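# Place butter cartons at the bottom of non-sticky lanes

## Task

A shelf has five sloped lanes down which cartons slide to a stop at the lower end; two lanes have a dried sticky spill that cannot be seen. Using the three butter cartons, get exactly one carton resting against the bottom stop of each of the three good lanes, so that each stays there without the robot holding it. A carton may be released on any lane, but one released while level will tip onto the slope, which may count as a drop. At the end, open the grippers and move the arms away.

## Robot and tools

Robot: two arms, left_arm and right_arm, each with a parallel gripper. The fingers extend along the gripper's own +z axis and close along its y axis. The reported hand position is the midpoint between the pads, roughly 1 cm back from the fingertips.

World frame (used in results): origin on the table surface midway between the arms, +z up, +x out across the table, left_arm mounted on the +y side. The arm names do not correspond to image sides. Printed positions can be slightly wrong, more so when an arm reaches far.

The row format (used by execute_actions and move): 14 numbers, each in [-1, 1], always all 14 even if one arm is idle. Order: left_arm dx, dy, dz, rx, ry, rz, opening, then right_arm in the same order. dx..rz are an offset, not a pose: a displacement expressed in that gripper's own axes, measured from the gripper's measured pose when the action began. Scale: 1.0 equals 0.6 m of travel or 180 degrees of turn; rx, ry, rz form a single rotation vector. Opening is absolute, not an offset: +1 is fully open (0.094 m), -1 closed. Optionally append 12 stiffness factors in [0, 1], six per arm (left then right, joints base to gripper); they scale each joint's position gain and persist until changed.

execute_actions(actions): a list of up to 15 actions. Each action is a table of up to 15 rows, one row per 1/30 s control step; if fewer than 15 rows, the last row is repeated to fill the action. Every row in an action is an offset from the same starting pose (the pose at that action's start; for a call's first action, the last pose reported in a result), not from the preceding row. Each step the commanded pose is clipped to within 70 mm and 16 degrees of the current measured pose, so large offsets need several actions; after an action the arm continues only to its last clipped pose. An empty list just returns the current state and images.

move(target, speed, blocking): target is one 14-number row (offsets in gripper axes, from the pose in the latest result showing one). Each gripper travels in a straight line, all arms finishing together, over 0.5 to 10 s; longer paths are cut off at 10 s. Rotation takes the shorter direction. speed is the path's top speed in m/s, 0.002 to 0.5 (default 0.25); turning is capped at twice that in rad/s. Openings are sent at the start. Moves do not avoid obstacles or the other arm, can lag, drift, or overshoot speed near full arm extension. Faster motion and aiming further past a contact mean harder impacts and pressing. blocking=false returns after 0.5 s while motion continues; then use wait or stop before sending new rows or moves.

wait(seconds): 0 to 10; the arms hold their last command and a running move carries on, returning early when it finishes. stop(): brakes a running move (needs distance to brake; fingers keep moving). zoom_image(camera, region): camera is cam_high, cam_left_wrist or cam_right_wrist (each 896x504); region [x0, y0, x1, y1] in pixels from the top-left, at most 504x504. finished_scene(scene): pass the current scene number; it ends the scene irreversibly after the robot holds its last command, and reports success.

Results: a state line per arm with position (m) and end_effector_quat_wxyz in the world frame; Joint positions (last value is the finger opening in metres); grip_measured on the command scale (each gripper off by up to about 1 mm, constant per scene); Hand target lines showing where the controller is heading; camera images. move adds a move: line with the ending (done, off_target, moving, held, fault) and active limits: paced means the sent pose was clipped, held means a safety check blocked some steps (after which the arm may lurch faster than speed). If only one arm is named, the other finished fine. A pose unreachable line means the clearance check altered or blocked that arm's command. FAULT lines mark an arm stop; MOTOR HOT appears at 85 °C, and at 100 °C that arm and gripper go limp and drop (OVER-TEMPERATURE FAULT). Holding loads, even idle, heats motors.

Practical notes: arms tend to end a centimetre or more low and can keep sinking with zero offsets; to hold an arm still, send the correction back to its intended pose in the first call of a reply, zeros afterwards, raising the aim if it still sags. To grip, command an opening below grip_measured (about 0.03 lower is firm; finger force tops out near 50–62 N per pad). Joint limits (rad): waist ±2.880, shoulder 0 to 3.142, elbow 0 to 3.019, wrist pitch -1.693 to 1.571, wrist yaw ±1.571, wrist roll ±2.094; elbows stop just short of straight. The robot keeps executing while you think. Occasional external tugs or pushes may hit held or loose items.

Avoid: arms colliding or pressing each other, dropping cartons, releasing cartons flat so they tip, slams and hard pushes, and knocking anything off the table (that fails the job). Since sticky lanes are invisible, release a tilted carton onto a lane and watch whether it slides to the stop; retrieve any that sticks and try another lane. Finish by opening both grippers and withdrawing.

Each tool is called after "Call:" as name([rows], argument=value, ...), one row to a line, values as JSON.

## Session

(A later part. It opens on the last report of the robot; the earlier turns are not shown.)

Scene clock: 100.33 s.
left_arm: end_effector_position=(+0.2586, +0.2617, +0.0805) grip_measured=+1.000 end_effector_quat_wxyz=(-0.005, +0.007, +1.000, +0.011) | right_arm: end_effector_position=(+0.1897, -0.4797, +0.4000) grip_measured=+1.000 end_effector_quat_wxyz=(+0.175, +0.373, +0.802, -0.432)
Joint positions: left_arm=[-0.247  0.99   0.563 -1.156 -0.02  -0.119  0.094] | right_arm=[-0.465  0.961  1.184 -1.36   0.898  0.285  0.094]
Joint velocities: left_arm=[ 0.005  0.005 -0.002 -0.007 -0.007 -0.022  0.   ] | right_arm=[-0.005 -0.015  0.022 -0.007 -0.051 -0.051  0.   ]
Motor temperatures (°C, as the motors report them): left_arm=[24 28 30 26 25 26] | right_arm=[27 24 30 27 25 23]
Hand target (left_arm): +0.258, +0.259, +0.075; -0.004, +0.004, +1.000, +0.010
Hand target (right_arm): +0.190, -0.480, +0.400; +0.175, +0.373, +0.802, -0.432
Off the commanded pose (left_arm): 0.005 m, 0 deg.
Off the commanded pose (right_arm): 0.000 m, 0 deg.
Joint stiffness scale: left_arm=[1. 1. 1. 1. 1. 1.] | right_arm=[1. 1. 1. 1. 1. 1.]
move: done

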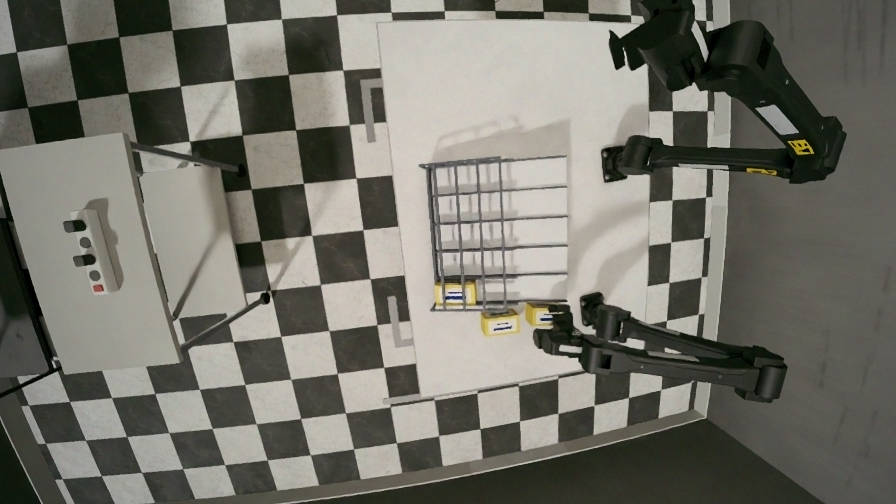

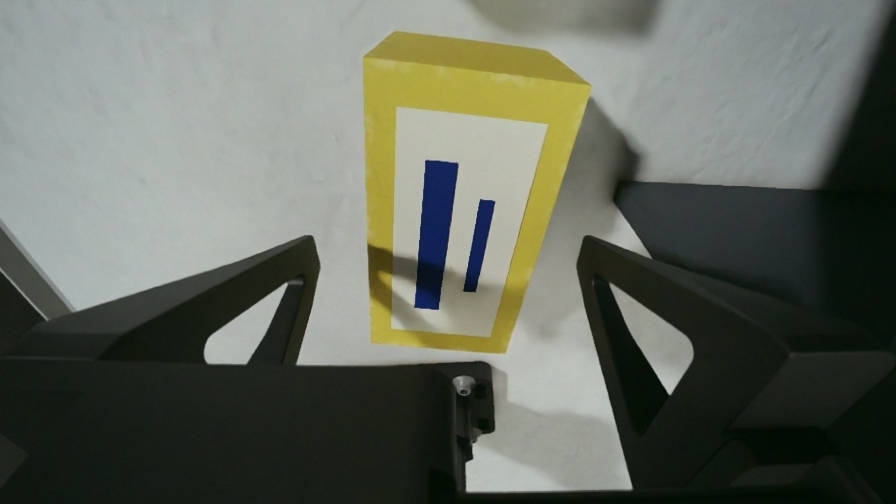

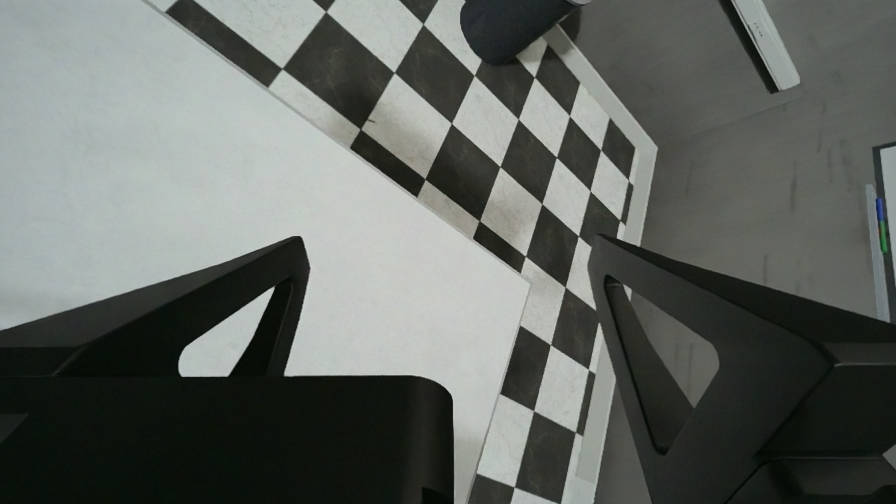

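Call:
move(target=[-0.005,-0.006,0.076,0,0,0,1,0,0,0,0,0,0,1], speed=0.05)

Call:
move(target=[0,0,0,0,0,0,0.32,0,0,0,0,0,0,1])

Call:
move(target=[0,0,-0.36,0,0,0,0.32,0,0,0,0,0,0,1], speed=0.15)

Call:
move(target=[-0.15,-0.385,-0.03,0,0.09,0,0.32,0,0,0,0,0,0,1], speed=0.15)

Scene clock: 105.03 s.
left_arm: end_effector_position=(+0.2633, +0.2610, +0.0407) grip_measured=+1.000 end_effector_quat_wxyz=(-0.003, +0.006, +1.000, +0.010) | right_arm: end_effector_position=(+0.1897, -0.4797, +0.4000) grip_measured=+1.000 end_effector_quat_wxyz=(+0.175, +0.373, +0.802, -0.432)
Joint positions: left_arm=[-0.247  1.08   0.498 -0.997 -0.02  -0.12   0.094] | right_arm=[-0.465  0.961  1.184 -1.36   0.898  0.285  0.094]
Joint velocities: left_arm=[-0.005  0.015 -0.002 -0.002 -0.037 -0.037  0.   ] | right_arm=[-0.015 -0.005 -0.002  0.017  0.095  0.007  0.   ]
Motor temperatures (°C, as the motors report them): left_arm=[24 28 30 26 25 26] | right_arm=[27 24 30 27 25 23]
Hand target (left_arm): +0.261, +0.259, +0.035; -0.005, +0.007, +1.000, +0.011
Hand target (right_arm): +0.190, -0.480, +0.400; +0.175, +0.373, +0.802, -0.432
Off the commanded pose (left_arm): 0.007 m, 0 deg.
Off the commanded pose (right_arm): 0.000 m, 0 deg.
Joint stiffness scale: left_arm=[1. 1. 1. 1. 1. 1.] | right_arm=[1. 1. 1. 1. 1. 1.]
move: done

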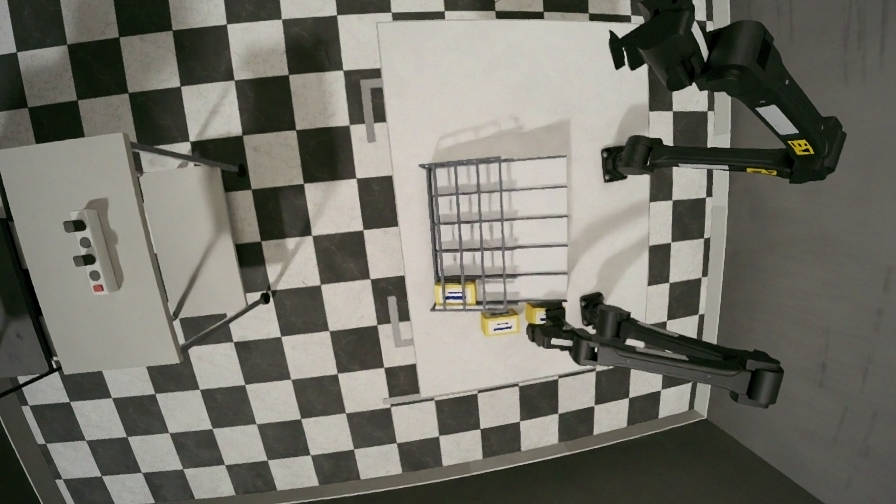

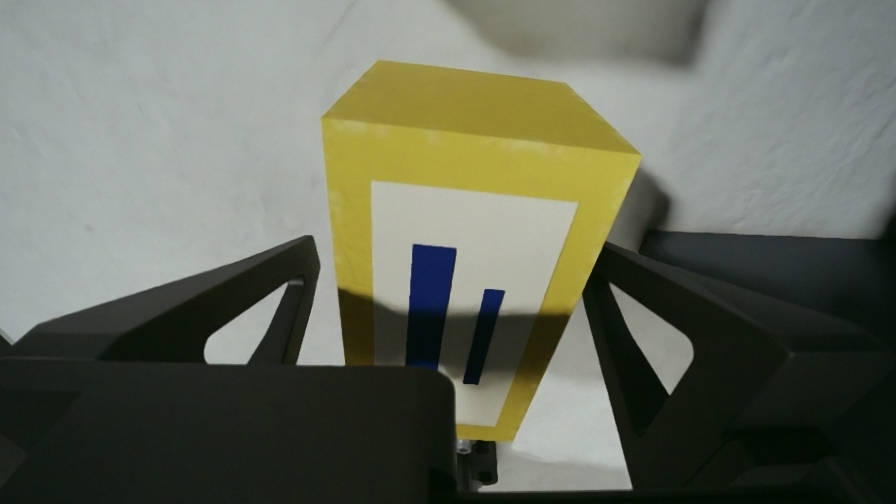

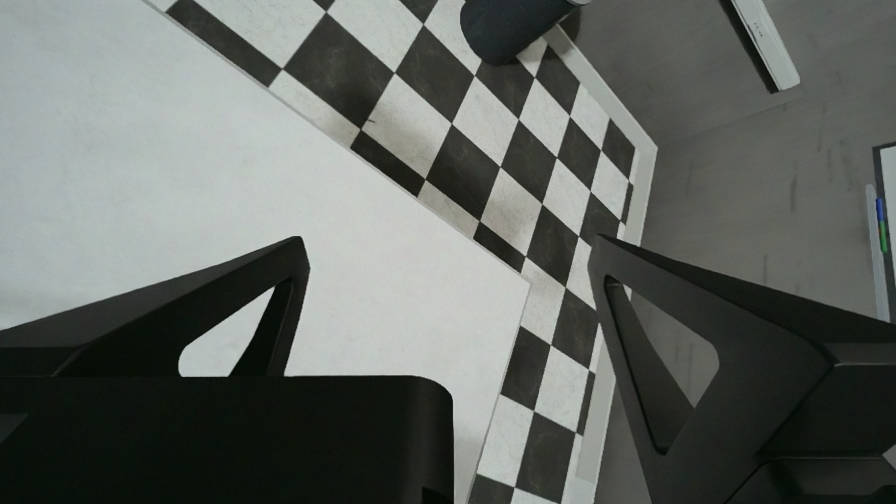

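Scene clock: 105.53 s.
left_arm: end_effector_position=(+0.2632, +0.2607, +0.0406) grip_measured=+0.354 end_effector_quat_wxyz=(-0.003, +0.006, +1.000, +0.009) | right_arm: end_effector_position=(+0.1897, -0.4797, +0.4000) grip_measured=+1.000 end_effector_quat_wxyz=(+0.175, +0.373, +0.802, -0.432)
Joint positions: left_arm=[-0.247  1.08   0.498 -0.997 -0.018 -0.12   0.064] | right_arm=[-0.465  0.961  1.184 -1.36   0.898  0.285  0.094]
Joint velocities: left_arm=[ 0.005 -0.005 -0.012  0.002  0.037 -0.022  0.   ] | right_arm=[-0.005 -0.005 -0.022 -0.007 -0.037 -0.037  0.   ]
Motor temperatures (°C, as the motors report them): left_arm=[24 28 30 26 25 26] | right_arm=[27 24 30 27 25 23]
Hand target (left_arm): +0.263, +0.261, +0.041; -0.003, +0.006, +1.000, +0.010
Hand target (right_arm): +0.190, -0.480, +0.400; +0.175, +0.373, +0.802, -0.432
Off the commanded pose (left_arm): 0.000 m, 0 deg.
Off the commanded pose (right_arm): 0.000 m, 0 deg.
Joint stiffness scale: left_arm=[1. 1. 1. 1. 1. 1.] | right_arm=[1. 1. 1. 1. 1. 1.]
move: done

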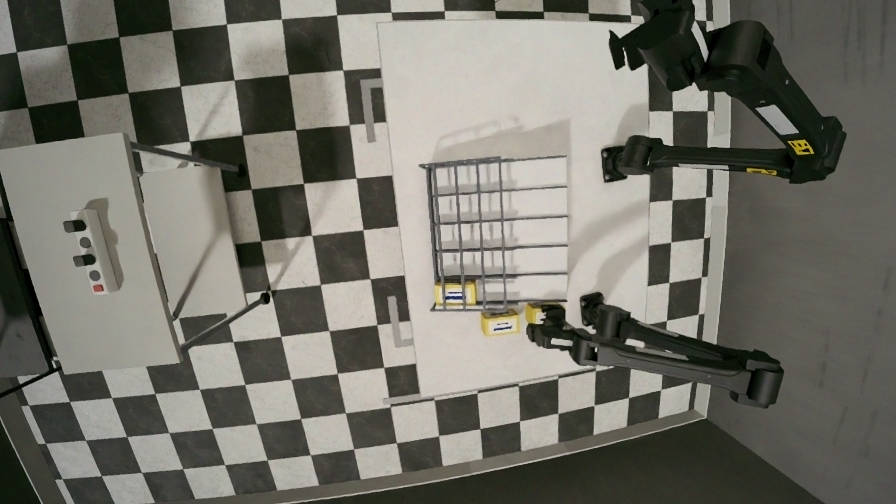

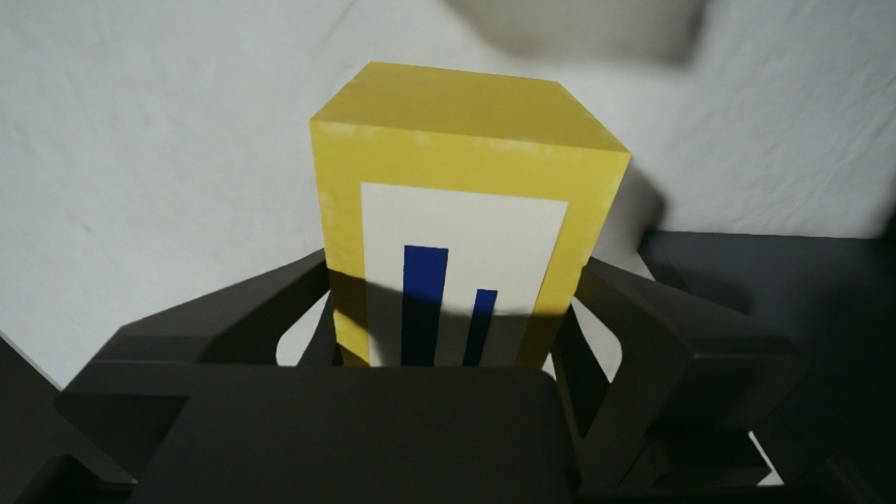

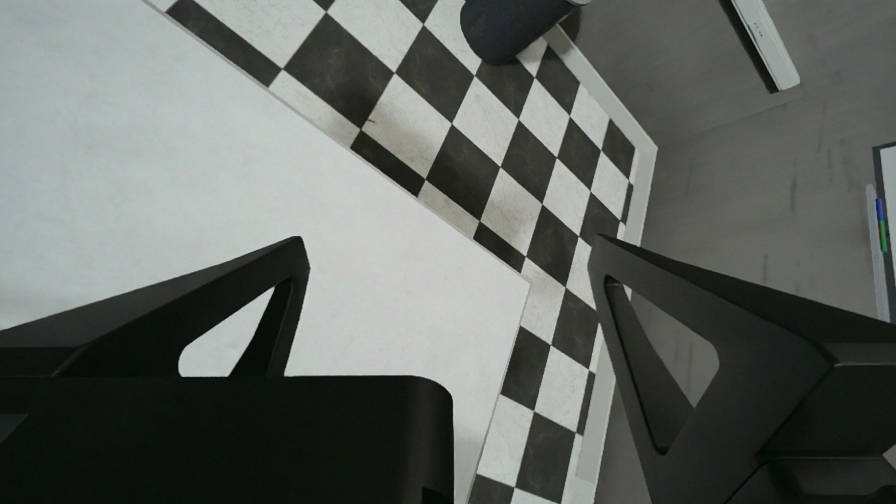

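Scene clock: 107.37 s.
left_arm: end_effector_position=(+0.2557, +0.2617, +0.2292) grip_measured=+0.354 end_effector_quat_wxyz=(-0.031, +0.006, +0.999, +0.013) | right_arm: end_effector_position=(+0.1897, -0.4797, +0.4000) grip_measured=+1.000 end_effector_quat_wxyz=(+0.175, +0.373, +0.802, -0.432)
Joint positions: left_arm=[-0.247  0.92   0.924 -1.639 -0.018 -0.12   0.064] | right_arm=[-0.465  0.961  1.184 -1.36   0.898  0.285  0.094]
Joint velocities: left_arm=[-0.005 -0.005  0.002 -0.017 -0.022 -0.022 -0.   ] | right_arm=[-0.015 -0.005  0.002 -0.012  0.051 -0.007  0.   ]
Motor temperatures (°C, as the motors report them): left_arm=[24 28 30 26 25 26] | right_arm=[27 24 30 27 25 23]
Hand target (left_arm): +0.265, +0.258, +0.256; -0.003, +0.006, +1.000, +0.009
Hand target (right_arm): +0.190, -0.480, +0.400; +0.175, +0.373, +0.802, -0.432
Off the commanded pose (left_arm): 0.029 m, 3 deg.
Off the commanded pose (right_arm): 0.000 m, 0 deg.
Joint stiffness scale: left_arm=[1. 1. 1. 1. 1. 1.] | right_arm=[1. 1. 1. 1. 1. 1.]
move: off_target (left_arm)

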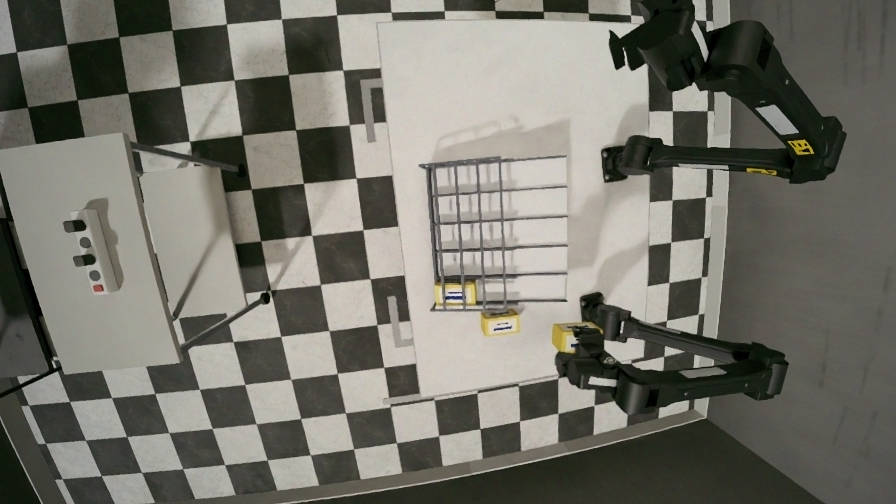

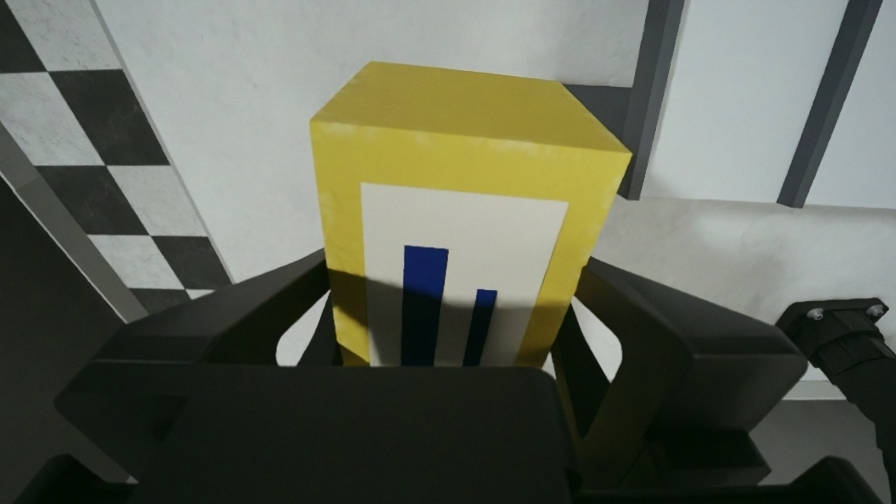

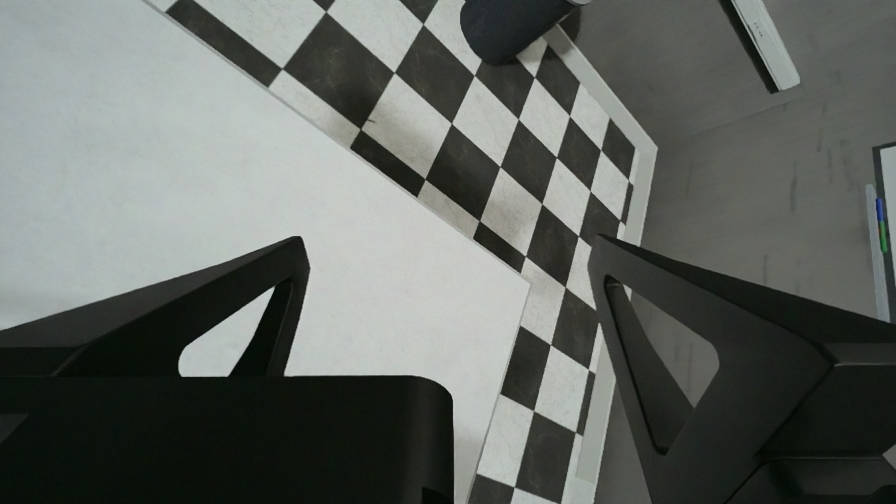

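Scene clock: 109.40 s.
left_arm: end_effector_position=(+0.3341, +0.0369, +0.2071) grip_measured=+0.354 end_effector_quat_wxyz=(-0.161, +0.008, +0.987, +0.006) | right_arm: end_effector_position=(+0.1897, -0.4797, +0.4000) grip_measured=+1.000 end_effector_quat_wxyz=(+0.175, +0.373, +0.802, -0.432)
Joint positions: left_arm=[-0.747  1.522  1.336 -1.656  0.177 -0.592  0.064] | right_arm=[-0.465  0.961  1.184 -1.36   0.898  0.285  0.094]
Joint velocities: left_arm=[ 0.005 -0.005  0.012  0.017 -0.037 -0.007 -0.   ] | right_arm=[-0.005 -0.005 -0.017 -0.007  0.022 -0.007  0.   ]
Motor temperatures (°C, as the motors report them): left_arm=[24 28 31 26 25 26] | right_arm=[27 24 30 27 25 23]
Hand target (left_arm): +0.342, +0.027, +0.232; -0.145, +0.003, +0.989, -0.007
Hand target (right_arm): +0.190, -0.480, +0.400; +0.175, +0.373, +0.802, -0.432
Off the commanded pose (left_arm): 0.031 m, 2 deg.
Off the commanded pose (right_arm): 0.000 m, 0 deg.
Joint stiffness scale: left_arm=[1. 1. 1. 1. 1. 1.] | right_arm=[1. 1. 1. 1. 1. 1.]
joint sent to its limit (left arm) — the command would take joint 4 (wrist pitch) past its lower limit, so that joint was sent only as far as its limit.
move: off_target (left_arm)

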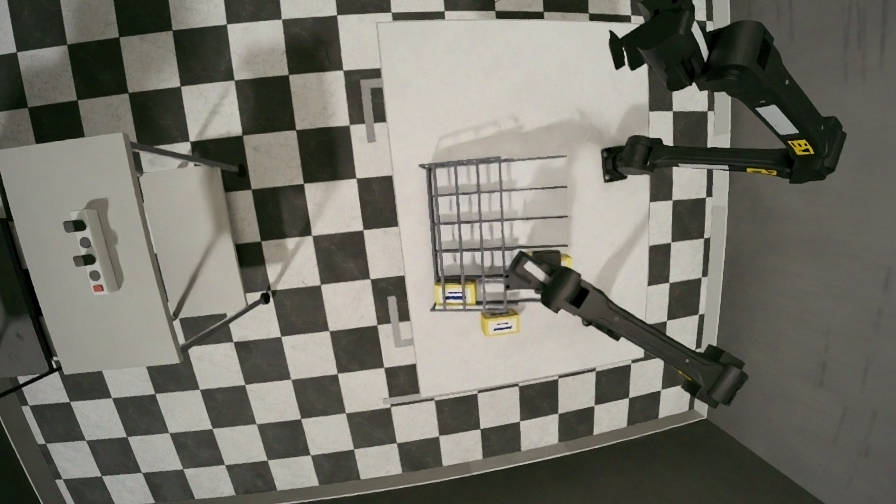

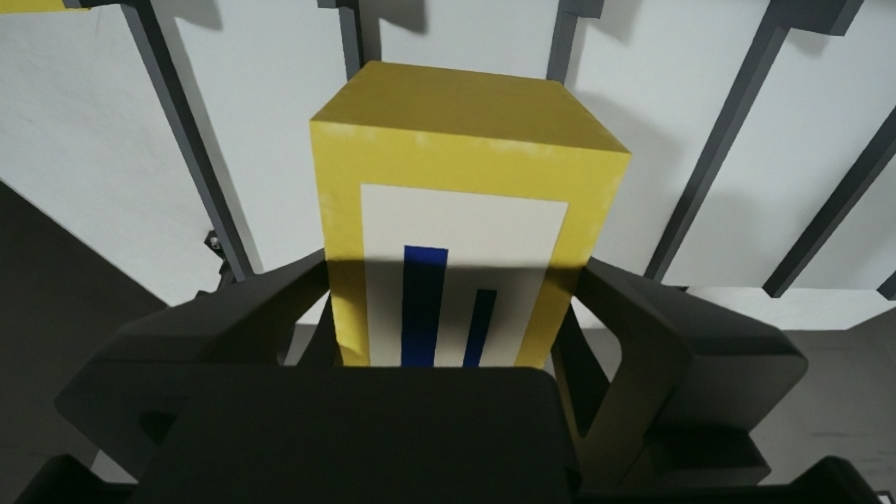

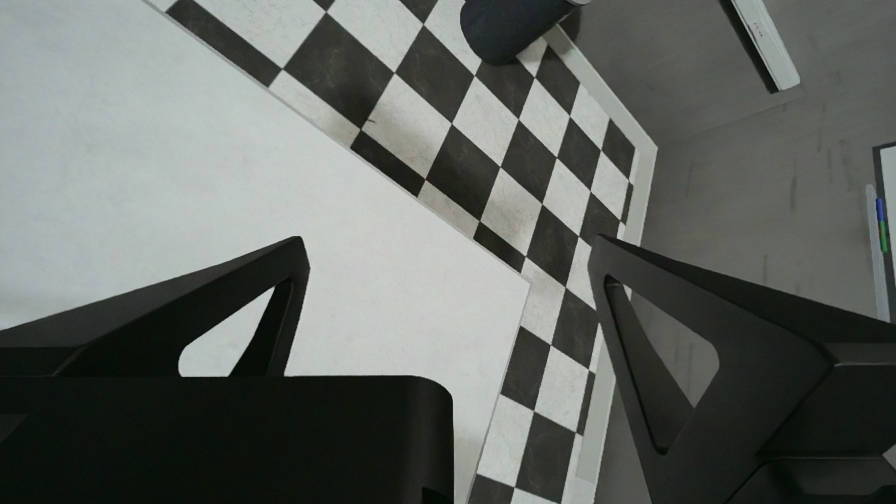

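Call:
move(target=[-0.02,0.008,0.085,0,-0.01,0,0.32,0,0,0,0,0,0,1], speed=0.03)

Scene clock: 113.57 s.
left_arm: end_effector_position=(+0.3315, +0.0406, +0.1633) grip_measured=+0.354 end_effector_quat_wxyz=(-0.146, +0.006, +0.989, +0.002) | right_arm: end_effector_position=(+0.1897, -0.4797, +0.4000) grip_measured=+1.000 end_effector_quat_wxyz=(+0.175, +0.373, +0.802, -0.432)
Joint positions: left_arm=[-0.747  1.52   1.221 -1.513  0.167 -0.6    0.064] | right_arm=[-0.465  0.961  1.184 -1.36   0.898  0.285  0.094]
Joint velocities: left_arm=[-0.005  0.005 -0.007  0.002 -0.007  0.007  0.001] | right_arm=[-0.005 -0.005 -0.007  0.007 -0.037  0.007  0.   ]
Motor temperatures (°C, as the motors report them): left_arm=[24 28 32 26 25 26] | right_arm=[27 24 30 27 25 23]
Hand target (left_arm): +0.329, +0.042, +0.155; -0.145, +0.008, +0.989, +0.006
Hand target (right_arm): +0.190, -0.480, +0.400; +0.175, +0.373, +0.802, -0.432
Off the commanded pose (left_arm): 0.009 m, 0 deg.
Off the commanded pose (right_arm): 0.000 m, 0 deg.
Joint stiffness scale: left_arm=[1. 1. 1. 1. 1. 1.] | right_arm=[1. 1. 1. 1. 1. 1.]
move: done

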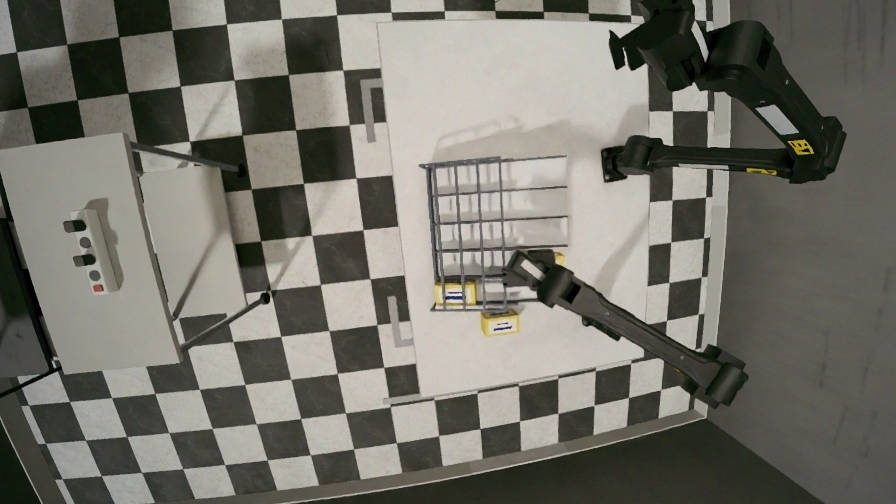

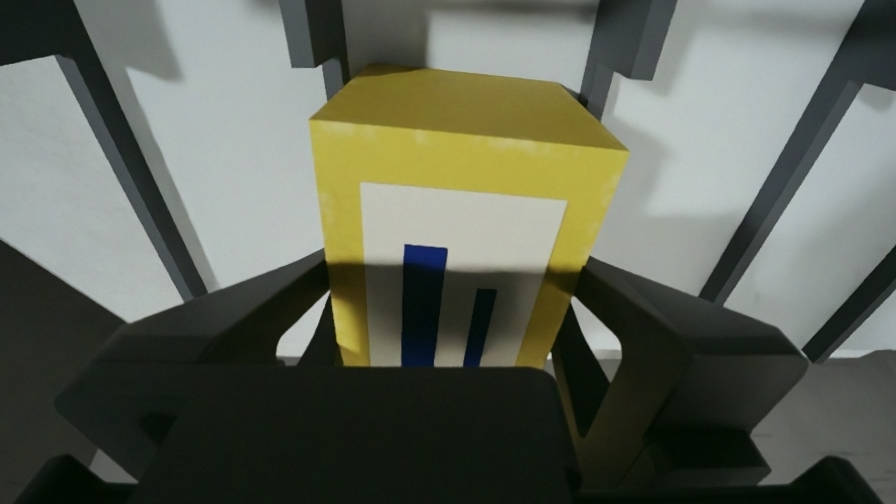

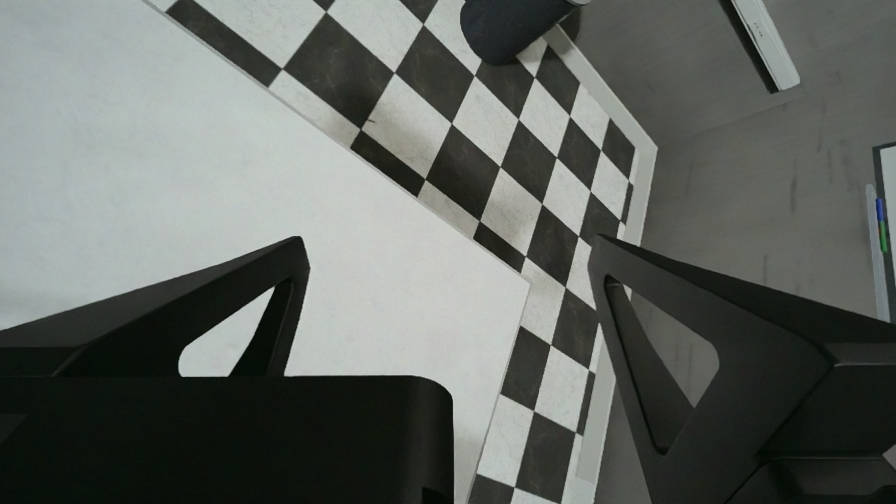

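Call:
move(target=[0,0.0,0.0,0,0,0,0.6,0,0,0,0,0,0,1])

Call:
wait(seconds=2)

Scene clock: 116.10 s.
left_arm: end_effector_position=(+0.3315, +0.0406, +0.1633) grip_measured=+0.597 end_effector_quat_wxyz=(-0.146, +0.006, +0.989, +0.002) | right_arm: end_effector_position=(+0.1897, -0.4797, +0.4000) grip_measured=+1.000 end_effector_quat_wxyz=(+0.175, +0.373, +0.802, -0.432)
Joint positions: left_arm=[-0.747  1.52   1.221 -1.513  0.167 -0.6    0.075] | right_arm=[-0.465  0.961  1.184 -1.36   0.898  0.285  0.094]
Joint velocities: left_arm=[ 0.005  0.005 -0.012 -0.017  0.022 -0.037  0.001] | right_arm=[ 0.005  0.005 -0.002 -0.002 -0.007  0.066  0.   ]
Motor temperatures (°C, as the motors report them): left_arm=[24 28 31 26 25 26] | right_arm=[27 24 30 27 25 23]
Hand target (left_arm): +0.332, +0.041, +0.163; -0.146, +0.006, +0.989, +0.002
Hand target (right_arm): +0.190, -0.480, +0.400; +0.175, +0.373, +0.802, -0.432
Off the commanded pose (left_arm): 0.000 m, 0 deg.
Off the commanded pose (right_arm): 0.000 m, 0 deg.
Joint stiffness scale: left_arm=[1. 1. 1. 1. 1. 1.] | right_arm=[1. 1. 1. 1. 1. 1.]
move: done

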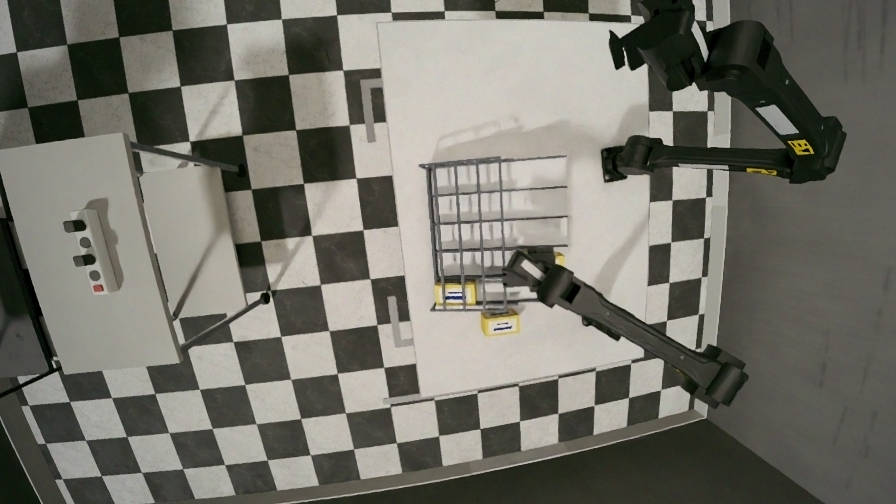

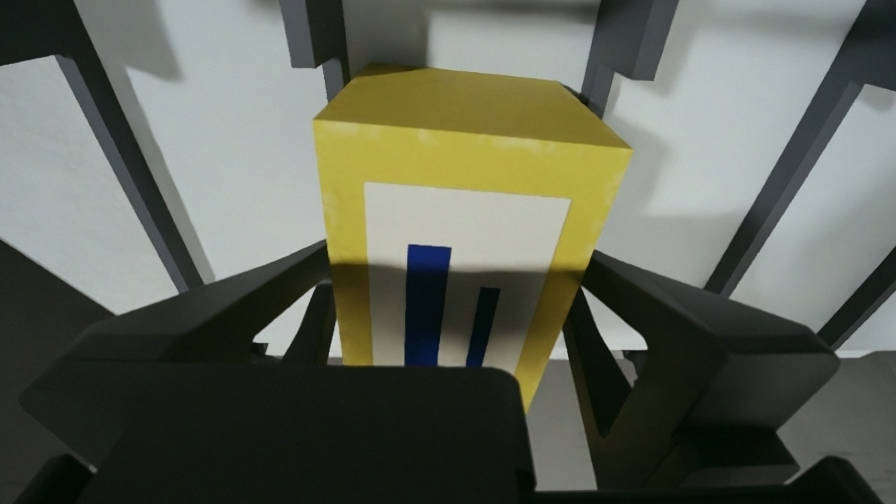

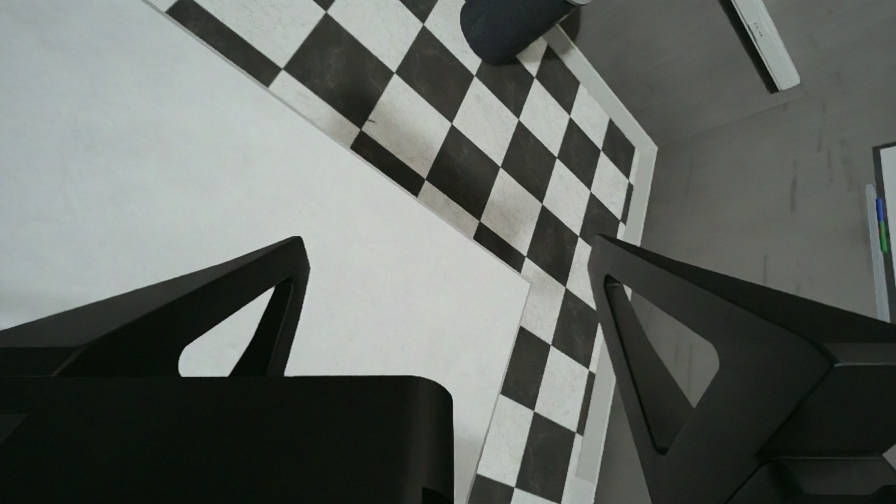

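Scene clock: 118.10 s.
left_arm: end_effector_position=(+0.3315, +0.0406, +0.1633) grip_measured=+0.597 end_effector_quat_wxyz=(-0.146, +0.006, +0.989, +0.002) | right_arm: end_effector_position=(+0.1897, -0.4797, +0.4000) grip_measured=+1.000 end_effector_quat_wxyz=(+0.175, +0.373, +0.802, -0.432)
Joint positions: left_arm=[-0.747  1.52   1.221 -1.513  0.167 -0.6    0.075] | right_arm=[-0.465  0.961  1.184 -1.36   0.898  0.285  0.094]
Joint velocities: left_arm=[-0.005  0.005  0.017 -0.012 -0.037 -0.022  0.001] | right_arm=[-0.015 -0.015 -0.002 -0.007 -0.051 -0.037  0.   ]
Motor temperatures (°C, as the motors report them): left_arm=[24 28 31 26 25 26] | right_arm=[27 24 30 27 25 23]
Hand target (left_arm): +0.332, +0.041, +0.163; -0.146, +0.006, +0.989, +0.002
Hand target (right_arm): +0.190, -0.480, +0.400; +0.175, +0.373, +0.802, -0.432
Off the commanded pose (left_arm): 0.000 m, 0 deg.
Off the commanded pose (right_arm): 0.000 m, 0 deg.
Joint stiffness scale: left_arm=[1. 1. 1. 1. 1. 1.] | right_arm=[1. 1. 1. 1. 1. 1.]
wait: 2.00 s; at rest by 0.17 s

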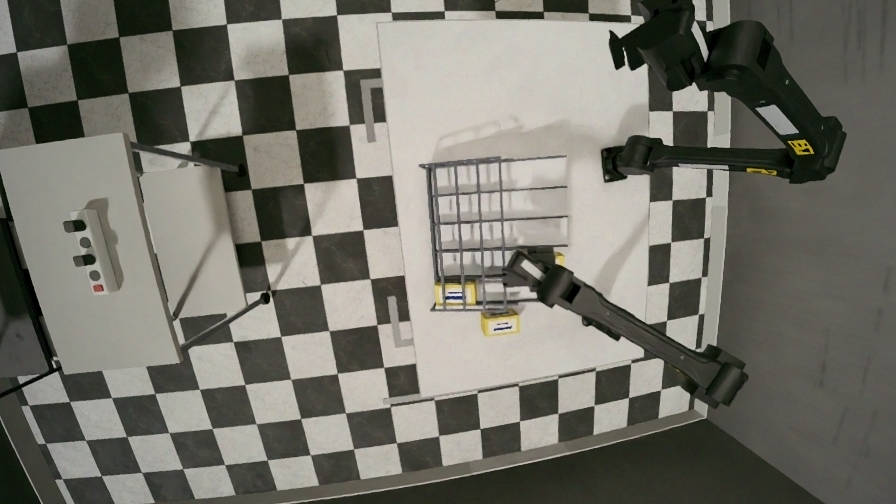

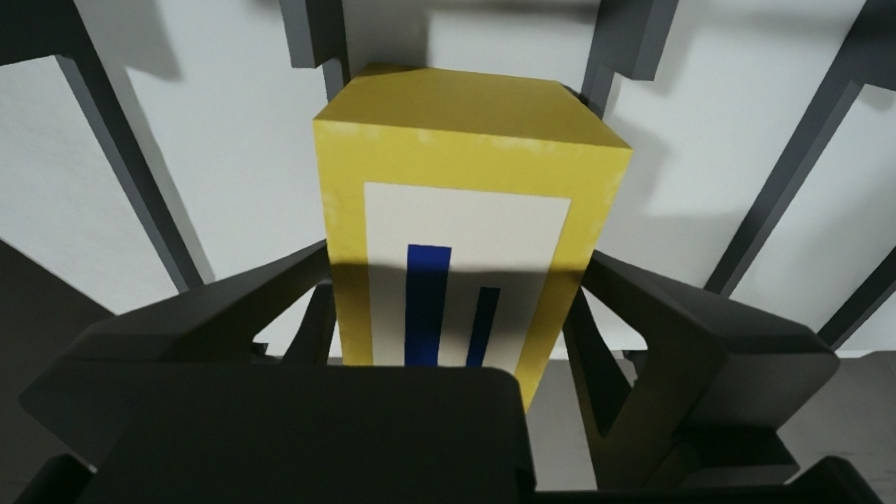

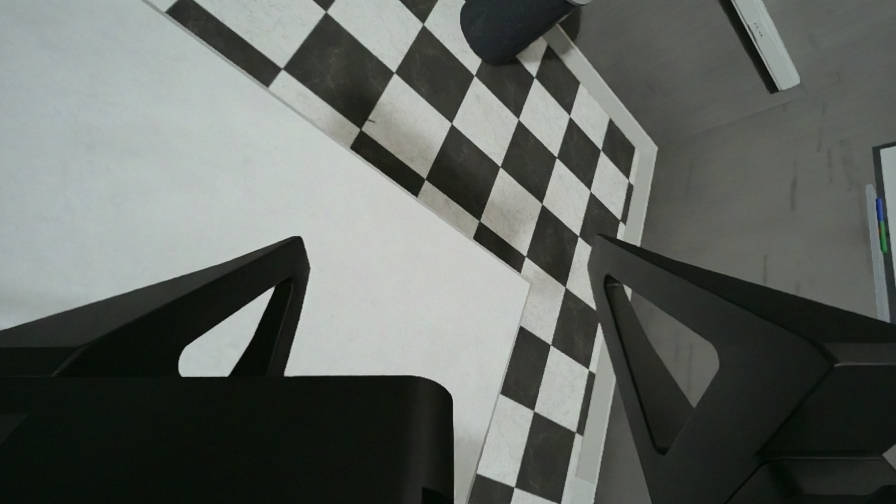

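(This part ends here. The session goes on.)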